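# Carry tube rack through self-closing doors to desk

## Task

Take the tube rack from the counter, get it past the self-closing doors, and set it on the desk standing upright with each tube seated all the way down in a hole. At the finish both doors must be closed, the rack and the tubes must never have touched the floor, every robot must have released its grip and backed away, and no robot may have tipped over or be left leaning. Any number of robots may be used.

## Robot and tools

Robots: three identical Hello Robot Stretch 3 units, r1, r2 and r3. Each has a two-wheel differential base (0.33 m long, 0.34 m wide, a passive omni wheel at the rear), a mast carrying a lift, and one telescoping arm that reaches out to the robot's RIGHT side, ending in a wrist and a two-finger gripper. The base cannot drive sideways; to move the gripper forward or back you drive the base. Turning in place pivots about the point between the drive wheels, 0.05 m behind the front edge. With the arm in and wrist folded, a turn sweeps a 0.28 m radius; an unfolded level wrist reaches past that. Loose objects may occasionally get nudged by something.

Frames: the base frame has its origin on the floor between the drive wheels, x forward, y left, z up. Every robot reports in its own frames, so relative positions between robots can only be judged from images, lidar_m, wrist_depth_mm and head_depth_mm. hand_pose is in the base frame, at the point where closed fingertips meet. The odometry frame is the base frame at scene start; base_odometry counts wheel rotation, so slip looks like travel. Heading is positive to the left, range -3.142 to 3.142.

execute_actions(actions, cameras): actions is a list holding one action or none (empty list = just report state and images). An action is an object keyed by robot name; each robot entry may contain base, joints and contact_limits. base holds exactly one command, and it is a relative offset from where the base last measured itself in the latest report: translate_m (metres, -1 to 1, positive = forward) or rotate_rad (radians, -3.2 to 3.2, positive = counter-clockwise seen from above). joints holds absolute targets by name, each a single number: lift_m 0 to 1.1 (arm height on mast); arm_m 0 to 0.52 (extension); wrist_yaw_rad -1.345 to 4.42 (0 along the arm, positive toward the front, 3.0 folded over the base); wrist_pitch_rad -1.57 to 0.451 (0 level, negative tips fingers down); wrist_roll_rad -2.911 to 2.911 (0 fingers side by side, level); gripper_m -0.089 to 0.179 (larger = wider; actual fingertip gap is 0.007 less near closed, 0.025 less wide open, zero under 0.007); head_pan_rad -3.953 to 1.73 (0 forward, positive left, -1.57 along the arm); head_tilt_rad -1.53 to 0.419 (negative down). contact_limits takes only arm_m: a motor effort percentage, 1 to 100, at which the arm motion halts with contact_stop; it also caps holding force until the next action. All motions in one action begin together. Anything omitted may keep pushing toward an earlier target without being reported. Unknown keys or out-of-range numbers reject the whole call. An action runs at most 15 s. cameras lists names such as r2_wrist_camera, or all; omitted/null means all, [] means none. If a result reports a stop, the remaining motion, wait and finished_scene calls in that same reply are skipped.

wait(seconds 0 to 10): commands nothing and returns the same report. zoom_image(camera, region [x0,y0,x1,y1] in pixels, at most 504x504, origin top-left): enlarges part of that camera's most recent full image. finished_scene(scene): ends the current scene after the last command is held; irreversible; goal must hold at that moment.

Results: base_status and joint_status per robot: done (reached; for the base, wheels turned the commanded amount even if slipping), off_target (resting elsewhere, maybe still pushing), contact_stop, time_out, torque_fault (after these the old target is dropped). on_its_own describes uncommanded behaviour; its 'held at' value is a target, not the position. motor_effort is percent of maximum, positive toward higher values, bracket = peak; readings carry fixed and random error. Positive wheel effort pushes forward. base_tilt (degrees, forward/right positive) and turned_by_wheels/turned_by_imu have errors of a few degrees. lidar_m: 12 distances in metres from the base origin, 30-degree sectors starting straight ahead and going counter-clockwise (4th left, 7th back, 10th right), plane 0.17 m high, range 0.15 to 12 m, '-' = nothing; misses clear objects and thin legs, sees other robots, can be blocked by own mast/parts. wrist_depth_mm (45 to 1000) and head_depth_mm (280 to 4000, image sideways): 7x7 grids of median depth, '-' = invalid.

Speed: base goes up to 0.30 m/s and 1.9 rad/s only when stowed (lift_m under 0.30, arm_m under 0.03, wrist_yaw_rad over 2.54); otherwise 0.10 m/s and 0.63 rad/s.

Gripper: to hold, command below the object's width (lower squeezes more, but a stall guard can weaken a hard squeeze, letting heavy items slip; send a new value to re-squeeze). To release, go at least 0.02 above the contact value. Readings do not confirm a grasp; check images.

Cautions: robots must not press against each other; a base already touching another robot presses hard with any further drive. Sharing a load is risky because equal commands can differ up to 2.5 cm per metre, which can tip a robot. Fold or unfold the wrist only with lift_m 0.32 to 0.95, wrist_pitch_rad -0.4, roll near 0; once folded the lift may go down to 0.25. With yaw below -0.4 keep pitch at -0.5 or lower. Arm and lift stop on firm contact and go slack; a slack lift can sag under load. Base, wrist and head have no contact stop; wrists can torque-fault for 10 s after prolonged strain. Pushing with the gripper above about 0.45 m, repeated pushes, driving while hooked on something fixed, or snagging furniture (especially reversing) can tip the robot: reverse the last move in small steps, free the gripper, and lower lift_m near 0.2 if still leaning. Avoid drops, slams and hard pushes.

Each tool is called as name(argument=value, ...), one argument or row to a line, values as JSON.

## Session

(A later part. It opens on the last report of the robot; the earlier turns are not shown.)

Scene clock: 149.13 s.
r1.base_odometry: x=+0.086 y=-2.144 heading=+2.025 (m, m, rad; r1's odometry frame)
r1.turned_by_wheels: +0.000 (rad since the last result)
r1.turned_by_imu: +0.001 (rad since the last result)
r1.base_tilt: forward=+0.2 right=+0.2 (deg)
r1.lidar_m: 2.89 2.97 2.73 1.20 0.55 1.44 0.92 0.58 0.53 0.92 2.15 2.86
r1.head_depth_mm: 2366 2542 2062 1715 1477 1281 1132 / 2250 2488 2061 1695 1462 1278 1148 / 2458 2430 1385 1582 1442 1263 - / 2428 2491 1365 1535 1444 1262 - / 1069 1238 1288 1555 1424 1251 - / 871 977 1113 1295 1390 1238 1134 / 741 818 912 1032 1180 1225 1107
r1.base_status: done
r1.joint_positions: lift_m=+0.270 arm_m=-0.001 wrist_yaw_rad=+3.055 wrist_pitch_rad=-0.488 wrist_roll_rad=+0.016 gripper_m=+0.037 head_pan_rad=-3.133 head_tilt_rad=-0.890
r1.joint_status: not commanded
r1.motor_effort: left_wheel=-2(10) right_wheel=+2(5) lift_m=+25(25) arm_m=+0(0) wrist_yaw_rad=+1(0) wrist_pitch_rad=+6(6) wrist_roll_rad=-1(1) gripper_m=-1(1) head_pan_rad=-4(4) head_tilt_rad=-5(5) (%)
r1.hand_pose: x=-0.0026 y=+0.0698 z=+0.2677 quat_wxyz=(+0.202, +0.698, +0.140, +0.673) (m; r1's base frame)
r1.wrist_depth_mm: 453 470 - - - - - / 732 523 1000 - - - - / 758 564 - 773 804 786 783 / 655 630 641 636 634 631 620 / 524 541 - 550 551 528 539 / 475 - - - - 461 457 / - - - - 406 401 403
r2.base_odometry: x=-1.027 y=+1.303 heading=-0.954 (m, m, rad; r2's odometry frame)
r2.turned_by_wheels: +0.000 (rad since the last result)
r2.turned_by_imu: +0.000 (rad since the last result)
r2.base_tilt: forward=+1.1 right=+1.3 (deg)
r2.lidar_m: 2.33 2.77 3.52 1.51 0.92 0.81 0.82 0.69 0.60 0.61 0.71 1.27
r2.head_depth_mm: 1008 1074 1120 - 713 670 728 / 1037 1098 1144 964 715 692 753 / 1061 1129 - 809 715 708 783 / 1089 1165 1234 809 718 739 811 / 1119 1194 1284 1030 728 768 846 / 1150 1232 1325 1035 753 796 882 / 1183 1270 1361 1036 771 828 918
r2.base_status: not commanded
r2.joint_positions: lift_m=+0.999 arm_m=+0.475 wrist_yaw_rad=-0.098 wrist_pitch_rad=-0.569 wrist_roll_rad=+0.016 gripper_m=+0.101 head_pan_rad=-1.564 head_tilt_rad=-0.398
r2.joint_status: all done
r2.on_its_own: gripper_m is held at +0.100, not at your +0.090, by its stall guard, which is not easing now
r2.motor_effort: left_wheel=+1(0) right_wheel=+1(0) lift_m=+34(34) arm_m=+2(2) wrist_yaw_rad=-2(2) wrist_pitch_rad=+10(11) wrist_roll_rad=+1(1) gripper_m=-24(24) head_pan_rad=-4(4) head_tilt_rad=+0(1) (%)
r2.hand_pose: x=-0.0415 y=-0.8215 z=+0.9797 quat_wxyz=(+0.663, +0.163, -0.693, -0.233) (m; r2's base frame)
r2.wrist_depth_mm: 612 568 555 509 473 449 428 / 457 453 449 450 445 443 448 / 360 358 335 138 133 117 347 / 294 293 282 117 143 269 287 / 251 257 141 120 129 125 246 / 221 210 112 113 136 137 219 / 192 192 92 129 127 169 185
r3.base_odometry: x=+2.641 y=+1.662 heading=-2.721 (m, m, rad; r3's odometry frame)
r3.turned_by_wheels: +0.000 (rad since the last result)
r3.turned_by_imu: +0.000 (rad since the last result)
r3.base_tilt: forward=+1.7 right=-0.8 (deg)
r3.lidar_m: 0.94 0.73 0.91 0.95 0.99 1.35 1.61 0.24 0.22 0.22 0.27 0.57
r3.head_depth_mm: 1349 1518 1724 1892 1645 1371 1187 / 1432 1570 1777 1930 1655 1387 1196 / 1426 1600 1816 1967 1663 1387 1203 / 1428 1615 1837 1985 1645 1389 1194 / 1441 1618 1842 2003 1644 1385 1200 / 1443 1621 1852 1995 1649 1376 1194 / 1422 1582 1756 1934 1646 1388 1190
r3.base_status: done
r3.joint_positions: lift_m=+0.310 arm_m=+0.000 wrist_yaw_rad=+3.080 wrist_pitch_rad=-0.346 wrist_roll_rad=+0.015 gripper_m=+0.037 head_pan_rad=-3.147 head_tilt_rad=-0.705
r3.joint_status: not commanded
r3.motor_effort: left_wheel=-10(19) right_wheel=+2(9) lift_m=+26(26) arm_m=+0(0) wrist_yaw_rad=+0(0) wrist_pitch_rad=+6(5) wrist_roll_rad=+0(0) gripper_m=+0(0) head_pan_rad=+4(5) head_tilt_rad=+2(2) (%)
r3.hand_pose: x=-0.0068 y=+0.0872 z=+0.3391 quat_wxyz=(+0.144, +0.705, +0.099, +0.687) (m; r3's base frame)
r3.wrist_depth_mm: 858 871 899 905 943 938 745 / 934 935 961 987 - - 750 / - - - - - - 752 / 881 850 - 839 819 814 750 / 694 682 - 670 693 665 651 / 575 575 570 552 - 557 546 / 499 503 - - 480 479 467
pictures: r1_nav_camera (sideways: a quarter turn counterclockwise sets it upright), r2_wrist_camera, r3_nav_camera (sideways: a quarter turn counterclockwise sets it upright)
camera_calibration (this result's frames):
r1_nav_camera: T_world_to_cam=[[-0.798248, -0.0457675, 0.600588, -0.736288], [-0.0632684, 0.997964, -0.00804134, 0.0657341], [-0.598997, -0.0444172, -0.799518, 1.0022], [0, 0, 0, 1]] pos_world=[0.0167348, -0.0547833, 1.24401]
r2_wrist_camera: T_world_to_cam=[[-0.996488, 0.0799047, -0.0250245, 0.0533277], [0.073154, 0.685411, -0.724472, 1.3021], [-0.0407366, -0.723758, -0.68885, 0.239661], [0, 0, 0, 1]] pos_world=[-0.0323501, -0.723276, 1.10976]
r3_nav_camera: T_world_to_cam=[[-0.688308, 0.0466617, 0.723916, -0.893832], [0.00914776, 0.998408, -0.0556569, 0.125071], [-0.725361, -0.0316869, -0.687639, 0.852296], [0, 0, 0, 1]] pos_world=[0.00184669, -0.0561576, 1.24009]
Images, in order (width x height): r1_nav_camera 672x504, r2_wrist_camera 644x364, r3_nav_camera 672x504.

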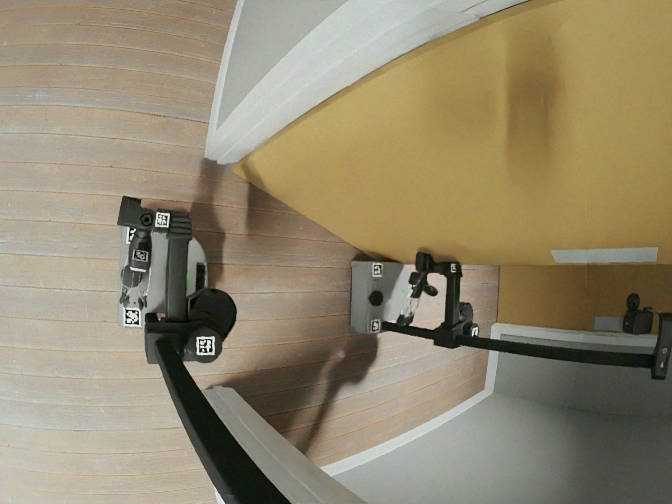

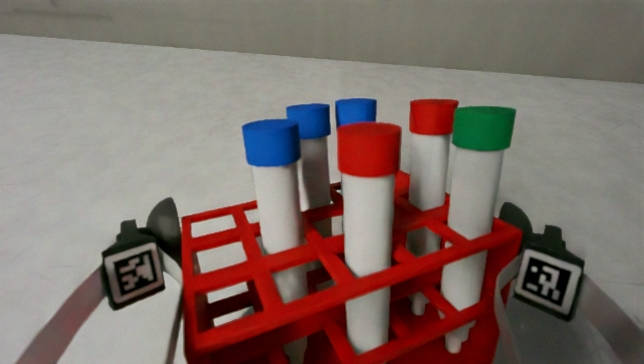

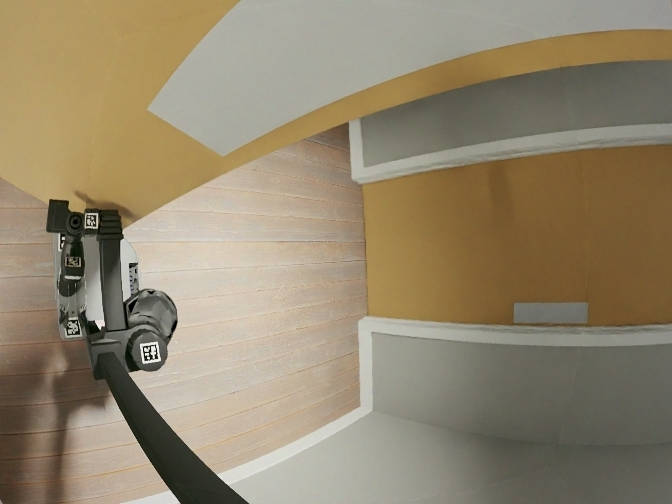

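execute_actions(
  actions=[
    {"r2":{"joints":{"lift_m":0.972}},"r1":{"base":{"translate_m":-0.2},"joints":{"lift_m":0.31}},"r3":{"base":{"translate_m":-0.2}}},
  ],
  cameras=[],
)

execute_actions(
  actions=[
    {"r2":{"joints":{"wrist_yaw_rad":-0.6,"arm_m":0.42,"head_pan_rad":-1.7,"head_tilt_rad":-0.55}},"r1":{"base":{"translate_m":-0.2}},"r3":{"base":{"translate_m":-0.2}}},
  ],
  cameras=["r2_wrist_camera","r2_head_camera","r1_nav_camera"],
)

Scene clock: 172.27 s.
r1.base_odometry: x=+0.173 y=-2.324 heading=+2.025 (m, m, rad; r1's odometry frame)
r1.turned_by_wheels: +0.000 (rad since the last result)
r1.turned_by_imu: +0.002 (rad since the last result)
r1.base_tilt: forward=+0.2 right=+0.1 (deg)
r1.lidar_m: 3.08 3.20 2.81 0.46 0.46 1.43 0.85 0.52 0.46 0.47 2.15 2.87
r1.head_depth_mm: 2162 2427 2080 1719 1475 1286 1160 / 2089 2425 2044 1696 1466 1273 1142 / 2254 2448 1395 1622 1441 1279 - / 2237 2447 1345 1551 1433 1277 - / 2250 2403 1269 1519 1430 1248 - / 810 913 1039 1198 1354 1239 1138 / 685 751 834 935 1064 1188 1107
r1.base_status: done
r1.joint_positions: lift_m=+0.310 arm_m=-0.001 wrist_yaw_rad=+3.055 wrist_pitch_rad=-0.488 wrist_roll_rad=+0.016 gripper_m=+0.037 head_pan_rad=-3.133 head_tilt_rad=-0.890
r1.joint_status: all done
r1.motor_effort: left_wheel=-1(12) right_wheel=+1(4) lift_m=+52(54) arm_m=+0(0) wrist_yaw_rad=+0(1) wrist_pitch_rad=+6(6) wrist_roll_rad=+0(1) gripper_m=-1(1) head_pan_rad=-4(4) head_tilt_rad=-4(5) (%)
r1.hand_pose: x=-0.0026 y=+0.0698 z=+0.3068 quat_wxyz=(+0.202, +0.698, +0.140, +0.673) (m; r1's base frame)
r1.wrist_depth_mm: - - 469 - - - - / - - 506 - - - - / 870 855 - 863 886 834 844 / 702 718 650 695 684 702 685 / 591 583 575 593 604 585 582 / 515 523 - - - 506 503 / 455 - - - 445 439 440
r2.base_odometry: x=-1.027 y=+1.303 heading=-0.954 (m, m, rad; r2's odometry frame)
r2.turned_by_wheels: +0.000 (rad since the last result)
r2.turned_by_imu: +0.000 (rad since the last result)
r2.base_tilt: forward=+1.1 right=+1.3 (deg)
r2.lidar_m: 2.33 2.77 3.51 1.52 0.92 0.81 0.82 0.69 0.61 0.61 0.71 1.27
r2.head_depth_mm: 1009 1067 1135 - 684 671 729 / 1033 1096 1145 961 713 695 754 / 1062 1126 1182 842 716 705 780 / 1089 1154 1231 856 717 741 813 / 1116 1200 1278 1033 728 768 847 / 1149 1235 1324 1034 753 797 881 / 1187 1269 1363 1039 772 828 916
r2.base_status: not commanded
r2.joint_positions: lift_m=+0.973 arm_m=+0.475 wrist_yaw_rad=-0.099 wrist_pitch_rad=-0.553 wrist_roll_rad=+0.016 gripper_m=+0.101 head_pan_rad=-1.564 head_tilt_rad=-0.398
r2.joint_status: all done
r2.on_its_own: gripper_m is held at +0.100, not at your +0.090, by its stall guard, which is not easing now
r2.motor_effort: left_wheel=+1(0) right_wheel=+0(1) lift_m=+14(29) arm_m=+3(2) wrist_yaw_rad=-2(2) wrist_pitch_rad=+2(11) wrist_roll_rad=+1(1) gripper_m=-24(24) head_pan_rad=-5(4) head_tilt_rad=-1(1) (%)
r2.hand_pose: x=-0.0418 y=-0.8240 z=+0.9561 quat_wxyz=(+0.665, +0.158, -0.694, -0.228) (m; r2's base frame)
r2.wrist_depth_mm: 588 558 530 510 477 449 425 / 415 414 407 133 384 404 402 / 323 323 307 126 127 100 312 / 263 263 244 136 82 108 257 / 223 228 127 119 127 121 218 / 195 - 111 134 120 148 194 / - 170 98 125 161 169 164
r3.base_odometry: x=+2.824 y=+1.744 heading=-2.721 (m, m, rad; r3's odometry frame)
r3.turned_by_wheels: +0.000 (rad since the last result)
r3.turned_by_imu: +0.000 (rad since the last result)
r3.base_tilt: forward=+1.7 right=-0.8 (deg)
r3.lidar_m: 0.94 0.91 0.99 0.95 0.99 1.35 1.42 1.47 1.18 0.20 0.23 0.44
r3.head_depth_mm: 1198 1323 1515 1762 1650 1385 1196 / 1254 1412 1562 1795 1638 1385 1186 / 1263 1405 1601 1837 1634 1393 1187 / 1256 1409 1611 1855 1660 1390 1205 / 1260 1420 1620 1857 1646 1391 1202 / 1262 1429 1620 1855 1654 1390 1195 / 1264 1402 1568 1781 1662 1393 1192
r3.base_status: done
r3.joint_positions: lift_m=+0.310 arm_m=+0.000 wrist_yaw_rad=+3.125 wrist_pitch_rad=-0.346 wrist_roll_rad=+0.015 gripper_m=+0.037 head_pan_rad=-3.147 head_tilt_rad=-0.704
r3.joint_status: not commanded
r3.on_its_own: wrist_yaw_rad is held at +3.118, not at its first target +3.080, by its stall guard, which is not easing now
r3.motor_effort: left_wheel=+0(19) right_wheel=+0(25) lift_m=+26(26) arm_m=+1(0) wrist_yaw_rad=-7(28) wrist_pitch_rad=+6(6) wrist_roll_rad=+0(0) gripper_m=+0(0) head_pan_rad=+4(4) head_tilt_rad=+2(3) (%)
r3.hand_pose: x=-0.0174 y=+0.0877 z=+0.3391 quat_wxyz=(+0.129, +0.702, +0.115, +0.690) (m; r3's base frame)
r3.wrist_depth_mm: 882 904 - 927 913 926 927 / 950 970 - 964 975 - 984 / - - - - - - 988 / 853 860 855 841 824 811 819 / 694 692 681 673 702 660 654 / 582 574 593 561 - 550 551 / 493 506 - - 480 477 467
pictures: none
No camera images: the call's "cameras" was empty. Leave "cameras" out to get every camera's image.

Scene clock: 176.27 s.
r1.base_odometry: x=+0.261 y=-2.504 heading=+2.024 (m, m, rad; r1's odometry frame)
r1.turned_by_wheels: -0.001 (rad since the last result)
r1.turned_by_imu: -0.003 (rad since the last result)
r1.base_tilt: forward=+0.2 right=+0.2 (deg)
r1.lidar_m: 3.28 3.38 0.47 0.44 1.06 0.46 0.28 0.25 0.25 0.30 0.49 2.87
r1.head_depth_mm: 376 468 636 1711 1462 1285 1156 / 336 410 526 731 1424 1270 1147 / 306 363 451 595 868 1242 - / 290 327 396 502 684 1002 - / - 300 353 434 562 805 - / - 287 317 382 480 644 867 / - - 295 341 417 535 724
r1.base_status: translate_m off_target (by the wheels' count: -0.1998 of -0.2000)
r1.joint_positions: lift_m=+0.310 arm_m=+0.000 wrist_yaw_rad=+3.055 wrist_pitch_rad=-0.489 wrist_roll_rad=+0.016 gripper_m=+0.037 head_pan_rad=-3.135 head_tilt_rad=-0.893
r1.joint_status: not commanded
r1.on_its_own: left_wheel is at rest, and its effort (-33) is outside its rest range (-18 to +18)
r1.motor_effort: left_wheel=-33(61) right_wheel=-4(11) lift_m=+48(52) arm_m=+0(1) wrist_yaw_rad=-2(0) wrist_pitch_rad=+7(7) wrist_roll_rad=+0(1) gripper_m=+0(1) head_pan_rad=-3(4) head_tilt_rad=-3(5) (%)
r1.hand_pose: x=-0.0027 y=+0.0697 z=+0.3068 quat_wxyz=(+0.202, +0.698, +0.140, +0.673) (m; r1's base frame)
r1.wrist_depth_mm: - 995 - 464 - - - / - - - 533 - - - / 875 888 - 602 816 846 844 / 717 703 701 646 667 690 696 / 590 593 569 590 593 582 581 / 512 517 - - - 500 497 / 455 - - - 445 443 440
r2.base_odometry: x=-1.027 y=+1.303 heading=-0.954 (m, m, rad; r2's odometry frame)
r2.turned_by_wheels: +0.000 (rad since the last result)
r2.turned_by_imu: +0.000 (rad since the last result)
r2.base_tilt: forward=+1.1 right=+1.3 (deg)
r2.lidar_m: 2.33 2.78 3.49 1.51 0.92 0.81 0.82 0.69 0.61 0.61 0.71 1.28
r2.head_depth_mm: 1012 1094 1149 - - 791 903 / 1023 1109 - - 720 803 926 / 1037 1115 742 723 723 819 944 / 1052 1124 - 731 730 838 971 / 1071 1144 - 725 748 857 996 / 1082 1184 1080 756 764 873 1014 / 1102 1205 1084 757 779 889 1046
r2.base_status: not commanded
r2.joint_positions: lift_m=+0.973 arm_m=+0.420 wrist_yaw_rad=-0.596 wrist_pitch_rad=-0.551 wrist_roll_rad=+0.016 gripper_m=+0.101 head_pan_rad=-1.693 head_tilt_rad=-0.543
r2.joint_status: all done
r2.on_its_own: gripper_m is held at +0.100, not at your +0.090, by its stall guard, which is not easing now
r2.motor_effort: left_wheel=+2(2) right_wheel=+0(0) lift_m=+14(14) arm_m=-3(3) wrist_yaw_rad=-5(6) wrist_pitch_rad=+1(2) wrist_roll_rad=+1(1) gripper_m=-23(24) head_pan_rad=-4(23) head_tilt_rad=-2(15) (%)
r2.hand_pose: x=-0.1370 y=-0.7353 z=+0.9565 quat_wxyz=(+0.588, -0.019, -0.711, -0.384) (m; r2's base frame)
r2.wrist_depth_mm: 463 495 512 545 570 567 704 / 417 414 413 132 387 404 399 / 325 321 307 126 133 101 314 / 264 262 145 136 83 108 258 / 222 228 127 119 126 121 218 / 198 187 111 134 121 148 195 / - 169 100 126 161 168 164
r3.base_odometry: x=+3.006 y=+1.826 heading=-2.721 (m, m, rad; r3's odometry frame)
r3.turned_by_wheels: +0.000 (rad since the last result)
r3.turned_by_imu: -0.001 (rad since the last result)
r3.base_tilt: forward=+1.8 right=-0.8 (deg)
r3.lidar_m: 0.51 0.49 0.99 0.95 0.99 1.22 1.26 1.28 1.17 1.13 1.17 0.80
r3.head_depth_mm: 1051 1148 1275 1482 1633 1381 1194 / 1077 1208 1379 1562 1652 1389 1195 / 1074 1206 1379 1597 1655 1389 1199 / 1080 1215 1372 1601 1643 1387 1189 / 1082 1219 1388 1599 1656 1390 1199 / 1085 1221 1386 1601 1646 1384 1193 / 1091 1224 1363 1550 1663 1388 1197
r3.base_status: done
r3.joint_positions: lift_m=+0.310 arm_m=+0.000 wrist_yaw_rad=+3.120 wrist_pitch_rad=-0.346 wrist_roll_rad=+0.015 gripper_m=+0.037 head_pan_rad=-3.147 head_tilt_rad=-0.704
r3.joint_status: not commanded
r3.on_its_own: wrist_yaw_rad is held at +3.118, not at its first target +3.080, by its stall guard, which is not easing now
r3.motor_effort: left_wheel=-1(6) right_wheel=+2(21) lift_m=+26(26) arm_m=+1(1) wrist_yaw_rad=-2(23) wrist_pitch_rad=+5(6) wrist_roll_rad=+0(0) gripper_m=+0(0) head_pan_rad=+4(3) head_tilt_rad=+3(2) (%)
r3.hand_pose: x=-0.0162 y=+0.0876 z=+0.3391 quat_wxyz=(+0.130, +0.703, +0.113, +0.690) (m; r3's base frame)
r3.wrist_depth_mm: 880 892 - 916 905 911 939 / 939 968 - 985 992 - - / - - - - - - - / 868 866 - 830 834 829 806 / 698 682 663 667 687 660 645 / 577 578 588 562 - 552 541 / 492 507 - - 482 475 468
pictures: r1_nav_camera (sideways: a quarter turn counterclockwise sets it upright), r2_head_camera (sideways: a quarter turn clockwise sets it upright), r2_wrist_camera
camera_calibration (this result's frames):
r1_nav_camera: T_world_to_cam=[[-0.800339, -0.0444925, 0.597895, -0.732767], [-0.0616299, 0.998065, -0.00822613, 0.0659647], [-0.596372, -0.0434319, -0.801532, 1.0048], [0, 0, 0, 1]] pos_world=[0.0168412, -0.0547991, 1.24404]
r2_head_camera: T_world_to_cam=[[0.086908, 0.493846, -0.865196, 1.14642], [0.987348, -0.158325, 0.00880786, -0.0175158], [-0.132632, -0.855014, -0.501357, 0.607273], [0, 0, 0, 1]] pos_world=[-0.00179485, -0.0496996, 1.29649]
r2_wrist_camera: T_world_to_cam=[[-0.837597, 0.545731, -0.0246826, 0.31464], [0.384224, 0.55639, -0.736751, 1.19267], [-0.388335, -0.626584, -0.675714, 0.293384], [0, 0, 0, 1]] pos_world=[-0.0807796, -0.651469, 1.08471]
Images, in order (width x height): r1_nav_camera 672x504, r2_head_camera 896x504, r2_wrist_camera 644x364.

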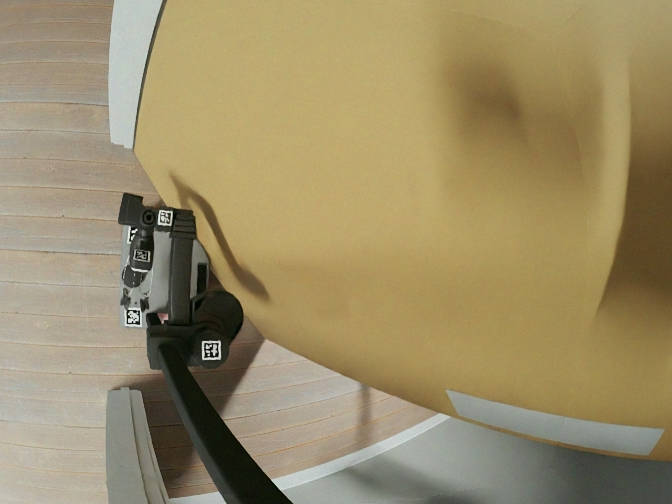

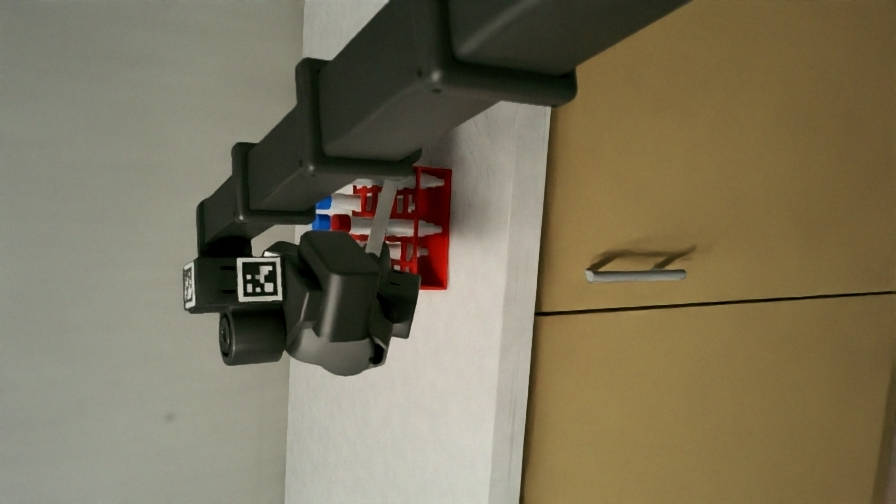

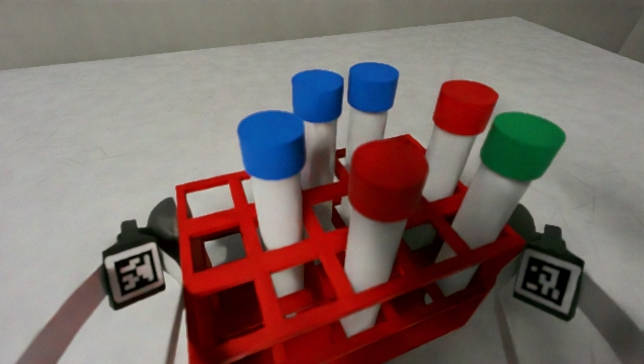

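execute_actions(
  actions=[
    {"r2":{"joints":{"wrist_yaw_rad":1.0,"arm_m":0.51,"head_pan_rad":-1.35}},"r1":{"base":{"translate_m":-0.2}},"r3":{"base":{"translate_m":-0.4},"joints":{"head_tilt_rad":-0.9}}},
  ],
  cameras=["r2_wrist_camera","r2_head_camera","r1_nav_camera"],
)

execute_actions(
  actions=[
    {"r2":{"joints":{"gripper_m":0.179}},"r1":{"base":{"translate_m":-0.2}},"r3":{"base":{"translate_m":-0.2}}},
  ],
  cameras=[],
)

execute_actions(
  actions=[
    {"r2":{"joints":{"lift_m":1.095}},"r1":{"base":{"translate_m":-0.2}},"r3":{"base":{"translate_m":-0.2}}},
  ],
  cameras=["r2_wrist_camera","r2_head_camera","r1_nav_camera","r3_nav_camera"],
)

Scene clock: 188.87 s.
r1.base_odometry: x=+0.349 y=-2.683 heading=+2.024 (m, m, rad; r1's odometry frame)
r1.turned_by_wheels: +0.000 (rad since the last result)
r1.turned_by_imu: +0.002 (rad since the last result)
r1.base_tilt: forward=+0.2 right=+0.1 (deg)
r1.lidar_m: 3.49 3.58 0.49 0.73 1.05 1.40 0.32 0.24 0.23 0.25 0.35 2.87
r1.head_depth_mm: 1818 2120 2074 1705 1464 1276 1160 / 1812 2130 2052 1691 1455 1274 1148 / 430 1340 1918 1670 1448 1273 - / 361 427 525 682 995 1258 - / 315 364 432 530 686 966 - / 290 316 365 433 530 686 863 / - 289 316 365 433 532 672
r1.base_status: done
r1.joint_positions: lift_m=+0.310 arm_m=+0.000 wrist_yaw_rad=+3.055 wrist_pitch_rad=-0.489 wrist_roll_rad=+0.016 gripper_m=+0.037 head_pan_rad=-3.135 head_tilt_rad=-0.893
r1.joint_status: not commanded
r1.motor_effort: left_wheel=-17(36) right_wheel=-6(21) lift_m=+48(48) arm_m=+0(0) wrist_yaw_rad=-1(0) wrist_pitch_rad=+6(6) wrist_roll_rad=+0(0) gripper_m=+0(1) head_pan_rad=-3(3) head_tilt_rad=-3(3) (%)
r1.hand_pose: x=-0.0027 y=+0.0697 z=+0.3068 quat_wxyz=(+0.202, +0.698, +0.140, +0.673) (m; r1's base frame)
r1.wrist_depth_mm: 990 994 - - 660 472 - / - - - - 681 527 - / 880 852 - 856 688 782 861 / 695 693 686 690 671 666 682 / 590 593 576 585 617 587 589 / 503 520 - - - 496 510 / 460 - - - 444 442 441
r2.base_odometry: x=-1.027 y=+1.303 heading=-0.954 (m, m, rad; r2's odometry frame)
r2.turned_by_wheels: +0.000 (rad since the last result)
r2.turned_by_imu: +0.000 (rad since the last result)
r2.base_tilt: forward=+1.1 right=+1.3 (deg)
r2.lidar_m: 2.34 2.77 3.49 1.52 0.92 0.81 0.82 0.69 0.61 0.61 0.71 1.27
r2.head_depth_mm: 1036 1095 961 752 688 765 859 / 1082 1165 - 754 729 816 929 / 1130 1223 1047 753 774 872 999 / 1186 1289 807 744 828 940 1088 / 1246 1359 1083 791 883 1018 1244 / 1314 1444 1084 841 955 1108 1293 / 1392 1505 1085 901 1034 1222 1329
r2.base_status: not commanded
r2.joint_positions: lift_m=+0.973 arm_m=+0.510 wrist_yaw_rad=+0.996 wrist_pitch_rad=-0.551 wrist_roll_rad=+0.016 gripper_m=+0.101 head_pan_rad=-1.357 head_tilt_rad=-0.543
r2.joint_status: all done
r2.on_its_own: gripper_m is held at +0.100, not at your +0.090, by its stall guard, which is not easing now
r2.motor_effort: left_wheel=+1(2) right_wheel=+1(0) lift_m=+14(14) arm_m=+3(4) wrist_yaw_rad=+4(7) wrist_pitch_rad=+1(1) wrist_roll_rad=+1(1) gripper_m=-23(24) head_pan_rad=+4(35) head_tilt_rad=-3(3) (%)
r2.hand_pose: x=+0.1512 y=-0.7665 z=+0.9565 quat_wxyz=(+0.686, +0.495, -0.511, +0.152) (m; r2's base frame)
r2.wrist_depth_mm: - - 580 567 573 569 510 / - - 416 369 388 406 400 / - - 308 126 132 101 313 / - - 245 137 81 107 259 / - - 126 119 124 121 219 / - - 109 134 120 148 194 / - - 98 127 161 168 164
r3.base_odometry: x=+3.372 y=+1.989 heading=-2.721 (m, m, rad; r3's odometry frame)
r3.turned_by_wheels: +0.000 (rad since the last result)
r3.turned_by_imu: -0.001 (rad since the last result)
r3.base_tilt: forward=+1.8 right=-0.7 (deg)
r3.lidar_m: 0.70 1.36 0.99 0.95 0.98 0.84 0.86 0.89 1.10 1.14 1.17 1.15
r3.head_depth_mm: 763 883 1017 1188 1386 1267 1133 / 763 884 1049 1285 1435 1261 - / 766 883 1045 1300 1451 1268 - / 765 886 1057 1293 1443 1278 - / 768 893 1059 1309 1447 1269 1164 / 771 892 1059 1310 1461 1272 1129 / 769 893 1060 1313 1456 1278 1138
r3.base_status: done
r3.joint_positions: lift_m=+0.310 arm_m=+0.000 wrist_yaw_rad=+3.120 wrist_pitch_rad=-0.346 wrist_roll_rad=+0.015 gripper_m=+0.037 head_pan_rad=-3.147 head_tilt_rad=-0.889
r3.joint_status: all done
r3.on_its_own: wrist_yaw_rad is held at +3.118, not at its first target +3.080, by its stall guard, which is not easing now
r3.motor_effort: left_wheel=+0(6) right_wheel=+2(3) lift_m=+26(26) arm_m=+0(1) wrist_yaw_rad=-1(2) wrist_pitch_rad=+6(6) wrist_roll_rad=+0(0) gripper_m=+0(0) head_pan_rad=+3(4) head_tilt_rad=-4(19) (%)
r3.hand_pose: x=-0.0161 y=+0.0876 z=+0.3391 quat_wxyz=(+0.131, +0.703, +0.113, +0.690) (m; r3's base frame)
r3.wrist_depth_mm: 867 905 - 921 911 927 927 / 931 956 - 980 982 - - / 960 - - - - - - / 842 849 - 843 819 805 817 / 696 688 681 672 698 661 648 / 577 576 587 560 - 549 546 / 495 502 - - 478 479 468
pictures: r1_nav_camera (sideways: a quarter turn counterclockwise sets it upright), r2_head_camera (sideways: a quarter turn clockwise sets it upright), r2_wrist_camera
camera_calibration (this result's frames):
r1_nav_camera: T_world_to_cam=[[-0.800339, -0.0444925, 0.597895, -0.732766], [-0.0616299, 0.998065, -0.00822614, 0.0659647], [-0.596372, -0.0434319, -0.801532, 1.0048], [0, 0, 0, 1]] pos_world=[0.0168412, -0.0547991, 1.24404]
r2_head_camera: T_world_to_cam=[[-0.0807019, 0.495085, -0.865088, 1.1473], [0.98438, 0.175837, 0.00879995, -0.0174874], [0.156471, -0.850866, -0.501542, 0.60575], [0, 0, 0, 1]] pos_world=[0.0150213, -0.0495244, 1.29648]
r2_wrist_camera: T_world_to_cam=[[-0.527294, -0.849324, -0.024675, -0.543219], [-0.564658, 0.371967, -0.736751, 1.10138], [0.634919, -0.374552, -0.675713, 0.424253], [0, 0, 0, 1]] pos_world=[0.0660988, -0.71214, 1.08471]
Images, in order (width x height): r1_nav_camera 672x504, r2_head_camera 896x504, r2_wrist_camera 644x364.

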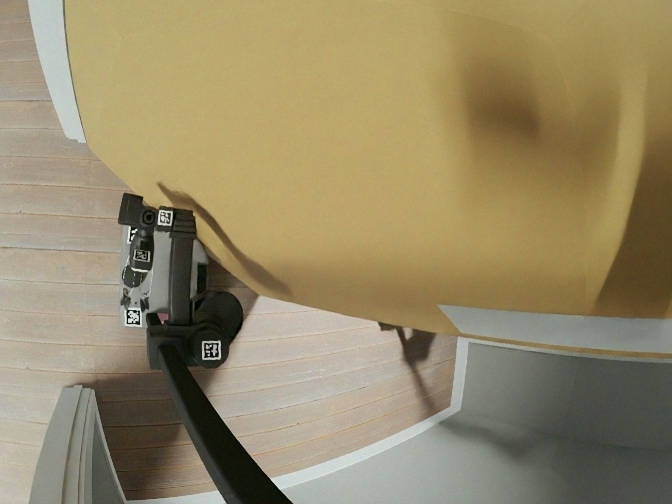

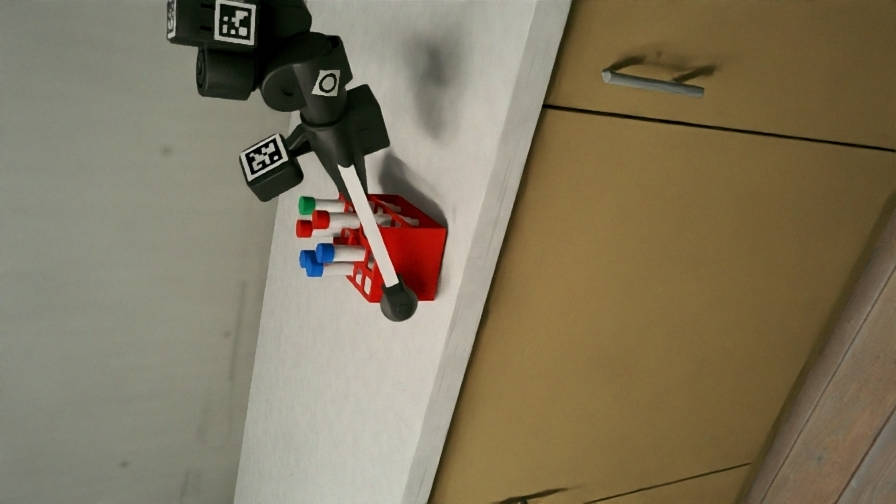

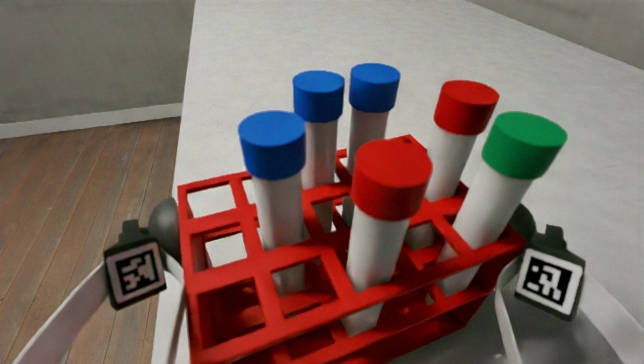

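Scene clock: 192.13 s.
r1.base_odometry: x=+0.436 y=-2.863 heading=+2.024 (m, m, rad; r1's odometry frame)
r1.turned_by_wheels: +0.000 (rad since the last result)
r1.turned_by_imu: +0.000 (rad since the last result)
r1.base_tilt: forward=+0.2 right=+0.1 (deg)
r1.lidar_m: 3.69 0.62 0.59 1.02 1.05 1.39 0.35 0.24 0.22 0.22 0.28 0.61
r1.head_depth_mm: 1632 1897 2055 1718 1460 1283 1161 / 1661 1911 2039 1696 1449 1275 1149 / 1639 1846 1960 1672 1441 1262 - / 1692 1850 1695 1652 1427 1283 - / 1706 1947 1737 1649 1400 1200 - / 326 363 414 487 586 737 900 / 289 307 345 392 456 543 650
r1.base_status: done
r1.joint_positions: lift_m=+0.310 arm_m=+0.000 wrist_yaw_rad=+3.055 wrist_pitch_rad=-0.489 wrist_roll_rad=+0.016 gripper_m=+0.037 head_pan_rad=-3.135 head_tilt_rad=-0.893
r1.joint_status: not commanded
r1.motor_effort: left_wheel=-12(25) right_wheel=-2(10) lift_m=+48(48) arm_m=-1(1) wrist_yaw_rad=+0(0) wrist_pitch_rad=+6(6) wrist_roll_rad=-1(1) gripper_m=+0(0) head_pan_rad=-3(3) head_tilt_rad=-3(3) (%)
r1.hand_pose: x=-0.0027 y=+0.0697 z=+0.3068 quat_wxyz=(+0.202, +0.698, +0.140, +0.673) (m; r1's base frame)
r1.wrist_depth_mm: 978 - - - - 707 487 / - - - - - 693 531 / 863 862 - 835 853 703 607 / 692 695 701 718 688 673 673 / 592 588 577 591 604 579 587 / 509 521 - - - 508 505 / 455 - - - 443 441 438
r2.base_odometry: x=-1.027 y=+1.303 heading=-0.954 (m, m, rad; r2's odometry frame)
r2.turned_by_wheels: +0.000 (rad since the last result)
r2.turned_by_imu: +0.000 (rad since the last result)
r2.base_tilt: forward=+1.1 right=+1.3 (deg)
r2.lidar_m: 2.33 2.78 3.52 1.52 0.92 0.82 0.82 0.69 0.61 0.61 0.71 1.27
r2.head_depth_mm: 1034 1095 963 754 686 764 861 / 1085 1162 - 753 726 817 929 / 1129 1223 1012 756 775 873 1002 / 1180 1294 839 742 826 939 1090 / 1246 1364 1080 791 884 1021 1246 / 1312 1433 1079 844 956 1109 1293 / 1386 1515 1083 896 1036 1224 1328
r2.base_status: not commanded
r2.joint_positions: lift_m=+0.973 arm_m=+0.510 wrist_yaw_rad=+0.999 wrist_pitch_rad=-0.561 wrist_roll_rad=+0.016 gripper_m=+0.179 head_pan_rad=-1.357 head_tilt_rad=-0.543
r2.joint_status: all done
r2.motor_effort: left_wheel=+0(0) right_wheel=+1(2) lift_m=+15(15) arm_m=+2(3) wrist_yaw_rad=+1(3) wrist_pitch_rad=+6(6) wrist_roll_rad=+1(1) gripper_m=+0(94) head_pan_rad=+4(4) head_tilt_rad=-3(2) (%)
r2.hand_pose: x=+0.1502 y=-0.7654 z=+0.9545 quat_wxyz=(+0.687, +0.498, -0.508, +0.149) (m; r2's base frame)
r2.wrist_depth_mm: - - 557 551 542 539 496 / - - 396 127 374 389 392 / - - 291 129 135 97 307 / - - 146 136 126 105 253 / - - 128 120 127 118 215 / - 196 114 115 128 162 191 / - - 100 129 162 166 162
r3.base_odometry: x=+3.554 y=+2.071 heading=-2.721 (m, m, rad; r3's odometry frame)
r3.turned_by_wheels: +0.000 (rad since the last result)
r3.turned_by_imu: -0.001 (rad since the last result)
r3.base_tilt: forward=+1.7 right=-0.7 (deg)
r3.lidar_m: 0.83 1.36 0.99 0.95 0.83 0.67 0.66 0.68 0.80 1.14 1.17 1.28
r3.head_depth_mm: 578 667 793 974 1158 1257 1137 / 578 669 792 978 1266 1262 - / 578 670 796 979 1278 1285 - / 580 674 799 986 1271 1273 - / 581 674 802 984 1279 1274 1153 / 583 676 805 988 1283 1266 1132 / 582 676 806 991 1298 1280 1129
r3.base_status: done
r3.joint_positions: lift_m=+0.310 arm_m=+0.000 wrist_yaw_rad=+3.119 wrist_pitch_rad=-0.346 wrist_roll_rad=+0.015 gripper_m=+0.037 head_pan_rad=-3.147 head_tilt_rad=-0.889
r3.joint_status: not commanded
r3.on_its_own: wrist_yaw_rad is held at +3.118, not at its first target +3.080, by its stall guard, which is not easing now
r3.motor_effort: left_wheel=+0(6) right_wheel=+1(4) lift_m=+26(26) arm_m=+1(0) wrist_yaw_rad=-1(1) wrist_pitch_rad=+6(6) wrist_roll_rad=+0(0) gripper_m=+0(0) head_pan_rad=+4(4) head_tilt_rad=-4(5) (%)
r3.hand_pose: x=-0.0161 y=+0.0876 z=+0.3391 quat_wxyz=(+0.131, +0.703, +0.113, +0.690) (m; r3's base frame)
r3.wrist_depth_mm: 736 891 - 920 921 936 956 / 734 925 - 974 986 - - / 722 - - - - - - / 701 874 - 828 829 816 807 / 664 680 671 671 690 665 649 / 574 579 586 556 - 548 538 / 497 507 - - 484 477 470
pictures: none
No camera images: the call's "cameras" was empty. Leave "cameras" out to get every camera's image.

Scene clock: 195.40 s.
r1.base_odometry: x=+0.524 y=-3.043 heading=+2.024 (m, m, rad; r1's odometry frame)
r1.turned_by_wheels: +0.000 (rad since the last result)
r1.turned_by_imu: +0.001 (rad since the last result)
r1.base_tilt: forward=+0.2 right=+0.2 (deg)
r1.lidar_m: 3.88 0.74 0.83 1.01 1.04 1.38 1.20 0.24 0.21 0.21 0.25 0.47
r1.head_depth_mm: 1455 1705 1949 1722 1465 1280 1156 / 1483 1692 1932 1707 1455 1275 1146 / 1455 1650 1930 1689 1433 1267 - / 1518 1680 1712 1641 1431 1273 - / 1520 1723 1699 1649 1414 1247 - / 1518 1755 1949 1643 1410 1236 998 / 1493 1693 1898 1618 1400 565 642
r1.base_status: done
r1.joint_positions: lift_m=+0.310 arm_m=+0.000 wrist_yaw_rad=+3.055 wrist_pitch_rad=-0.489 wrist_roll_rad=+0.016 gripper_m=+0.037 head_pan_rad=-3.135 head_tilt_rad=-0.893
r1.joint_status: not commanded
r1.motor_effort: left_wheel=-9(19) right_wheel=+0(6) lift_m=+48(48) arm_m=+0(0) wrist_yaw_rad=+0(1) wrist_pitch_rad=+6(6) wrist_roll_rad=-1(0) gripper_m=+0(0) head_pan_rad=-3(3) head_tilt_rad=-3(3) (%)
r1.hand_pose: x=-0.0027 y=+0.0697 z=+0.3068 quat_wxyz=(+0.202, +0.698, +0.140, +0.673) (m; r1's base frame)
r1.wrist_depth_mm: 969 975 - 993 - - 723 / - - - - - 999 721 / 893 853 - 879 864 885 700 / 712 714 693 692 700 693 665 / 593 598 576 583 605 581 577 / 512 518 - - - 496 506 / 460 - - - 441 446 441
r2.base_odometry: x=-1.027 y=+1.303 heading=-0.954 (m, m, rad; r2's odometry frame)
r2.turned_by_wheels: +0.000 (rad since the last result)
r2.turned_by_imu: +0.000 (rad since the last result)
r2.base_tilt: forward=+1.1 right=+1.4 (deg)
r2.lidar_m: 2.33 2.78 3.51 1.52 0.92 0.82 0.82 0.69 0.61 0.60 0.71 1.27
r2.head_depth_mm: - 1138 1078 751 685 763 861 / 1082 - 1076 752 725 820 930 / 1125 1222 1081 753 775 875 998 / 1187 1292 788 740 826 939 1087 / 1243 1358 1020 790 886 1019 1242 / 1317 1436 1083 843 952 1111 1303 / 1384 1505 1084 902 1031 1217 1332
r2.base_status: not commanded
r2.joint_positions: lift_m=+1.095 arm_m=+0.510 wrist_yaw_rad=+0.999 wrist_pitch_rad=-0.562 wrist_roll_rad=+0.016 gripper_m=+0.179 head_pan_rad=-1.357 head_tilt_rad=-0.543
r2.joint_status: all done
r2.motor_effort: left_wheel=+1(0) right_wheel=+1(1) lift_m=+33(35) arm_m=+2(3) wrist_yaw_rad=+1(1) wrist_pitch_rad=+7(7) wrist_roll_rad=+1(1) gripper_m=+0(1) head_pan_rad=+5(4) head_tilt_rad=-2(2) (%)
r2.hand_pose: x=+0.1500 y=-0.7653 z=+1.0763 quat_wxyz=(+0.687, +0.499, -0.508, +0.149) (m; r2's base frame)
r2.wrist_depth_mm: - - - 936 889 695 507 / - - 722 667 664 668 530 / - - 552 525 522 523 521 / - - 450 434 432 429 431 / - - 386 367 366 364 362 / - - 329 228 232 318 324 / - - 284 186 215 281 273
r3.base_odometry: x=+3.737 y=+2.153 heading=-2.721 (m, m, rad; r3's odometry frame)
r3.turned_by_wheels: +0.000 (rad since the last result)
r3.turned_by_imu: -0.001 (rad since the last result)
r3.base_tilt: forward=+1.7 right=-0.8 (deg)
r3.lidar_m: 1.01 1.36 0.99 0.95 0.53 0.48 0.46 0.48 0.65 1.14 1.18 1.60
r3.head_depth_mm: 391 454 539 662 859 1097 1139 / 393 456 540 666 862 1209 - / 393 456 541 665 863 1194 - / 393 457 543 669 869 1201 - / 395 457 544 669 869 1212 1156 / 395 461 544 673 875 1210 1132 / 395 460 547 676 882 1208 1136
r3.base_status: done
r3.joint_positions: lift_m=+0.310 arm_m=+0.000 wrist_yaw_rad=+3.119 wrist_pitch_rad=-0.346 wrist_roll_rad=+0.015 gripper_m=+0.037 head_pan_rad=-3.147 head_tilt_rad=-0.889
r3.joint_status: not commanded
r3.on_its_own: wrist_yaw_rad is held at +3.118, not at its first target +3.080, by its stall guard, which is not easing now
r3.motor_effort: left_wheel=+0(6) right_wheel=+1(3) lift_m=+26(26) arm_m=+1(1) wrist_yaw_rad=-2(1) wrist_pitch_rad=+5(6) wrist_roll_rad=+0(0) gripper_m=+0(0) head_pan_rad=+4(4) head_tilt_rad=-4(4) (%)
r3.hand_pose: x=-0.0161 y=+0.0876 z=+0.3391 quat_wxyz=(+0.131, +0.703, +0.113, +0.690) (m; r3's base frame)
r3.wrist_depth_mm: 471 658 - 908 927 919 931 / 466 699 - 984 - - - / 449 692 - - - - - / 452 671 - 830 827 814 815 / 474 639 676 672 692 650 653 / 520 556 590 561 - 552 547 / 491 510 - - 480 475 474
pictures: r1_nav_camera (sideways: a quarter turn counterclockwise sets it upright), r2_head_camera (sideways: a quarter turn clockwise sets it upright), r2_wrist_camera, r3_nav_camera (sideways: a quarter turn counterclockwise sets it upright)
camera_calibration (this result's frames):
r1_nav_camera: T_world_to_cam=[[-0.800339, -0.0444925, 0.597895, -0.732767], [-0.0616299, 0.998065, -0.00822613, 0.0659647], [-0.596372, -0.0434319, -0.801532, 1.0048], [0, 0, 0, 1]] pos_world=[0.0168412, -0.0547991, 1.24404]
r2_head_camera: T_world_to_cam=[[-0.0807017, 0.495085, -0.865089, 1.1473], [0.98438, 0.175836, 0.00879996, -0.0174874], [0.156471, -0.850866, -0.501542, 0.60575], [0, 0, 0, 1]] pos_world=[0.0150213, -0.0495244, 1.29648]
r2_wrist_camera: T_world_to_cam=[[-0.525655, -0.850334, -0.0248785, -0.540608], [-0.571853, 0.374854, -0.729704, 1.18429], [0.629818, -0.369346, -0.68331, 0.519325], [0, 0, 0, 1]] pos_world=[0.0659879, -0.711824, 1.20559]
r3_nav_camera: T_world_to_cam=[[-0.809531, 0.0470496, 0.585189, -0.712328], [0.0189675, 0.998359, -0.0540297, 0.122879], [-0.586771, -0.0326391, -0.809095, 1.00939], [0, 0, 0, 1]] pos_world=[0.0133007, -0.0562175, 1.24018]
Images, in order (width x height): r1_nav_camera 672x504, r2_head_camera 896x504, r2_wrist_camera 644x364, r3_nav_camera 672x504.

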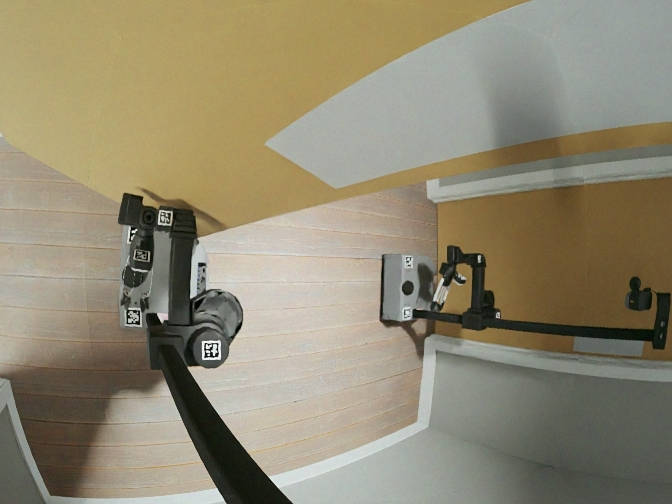

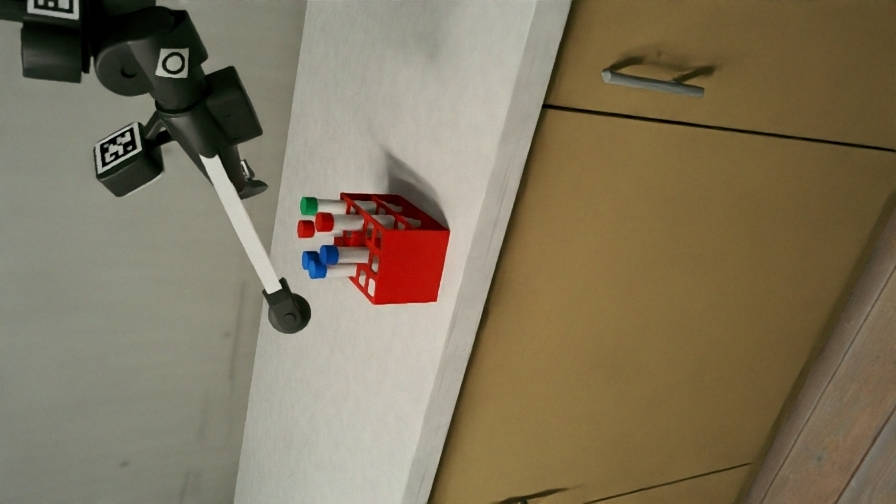

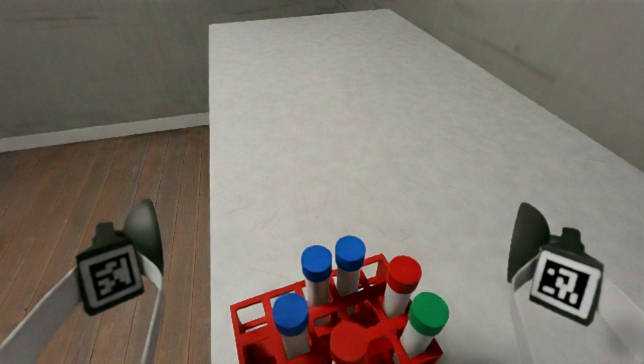

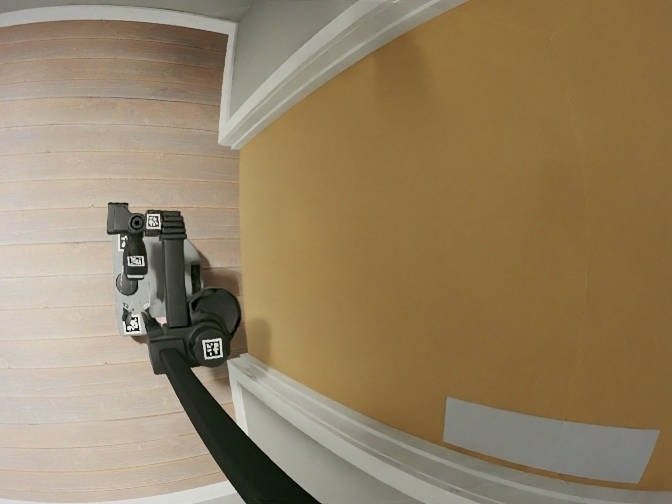

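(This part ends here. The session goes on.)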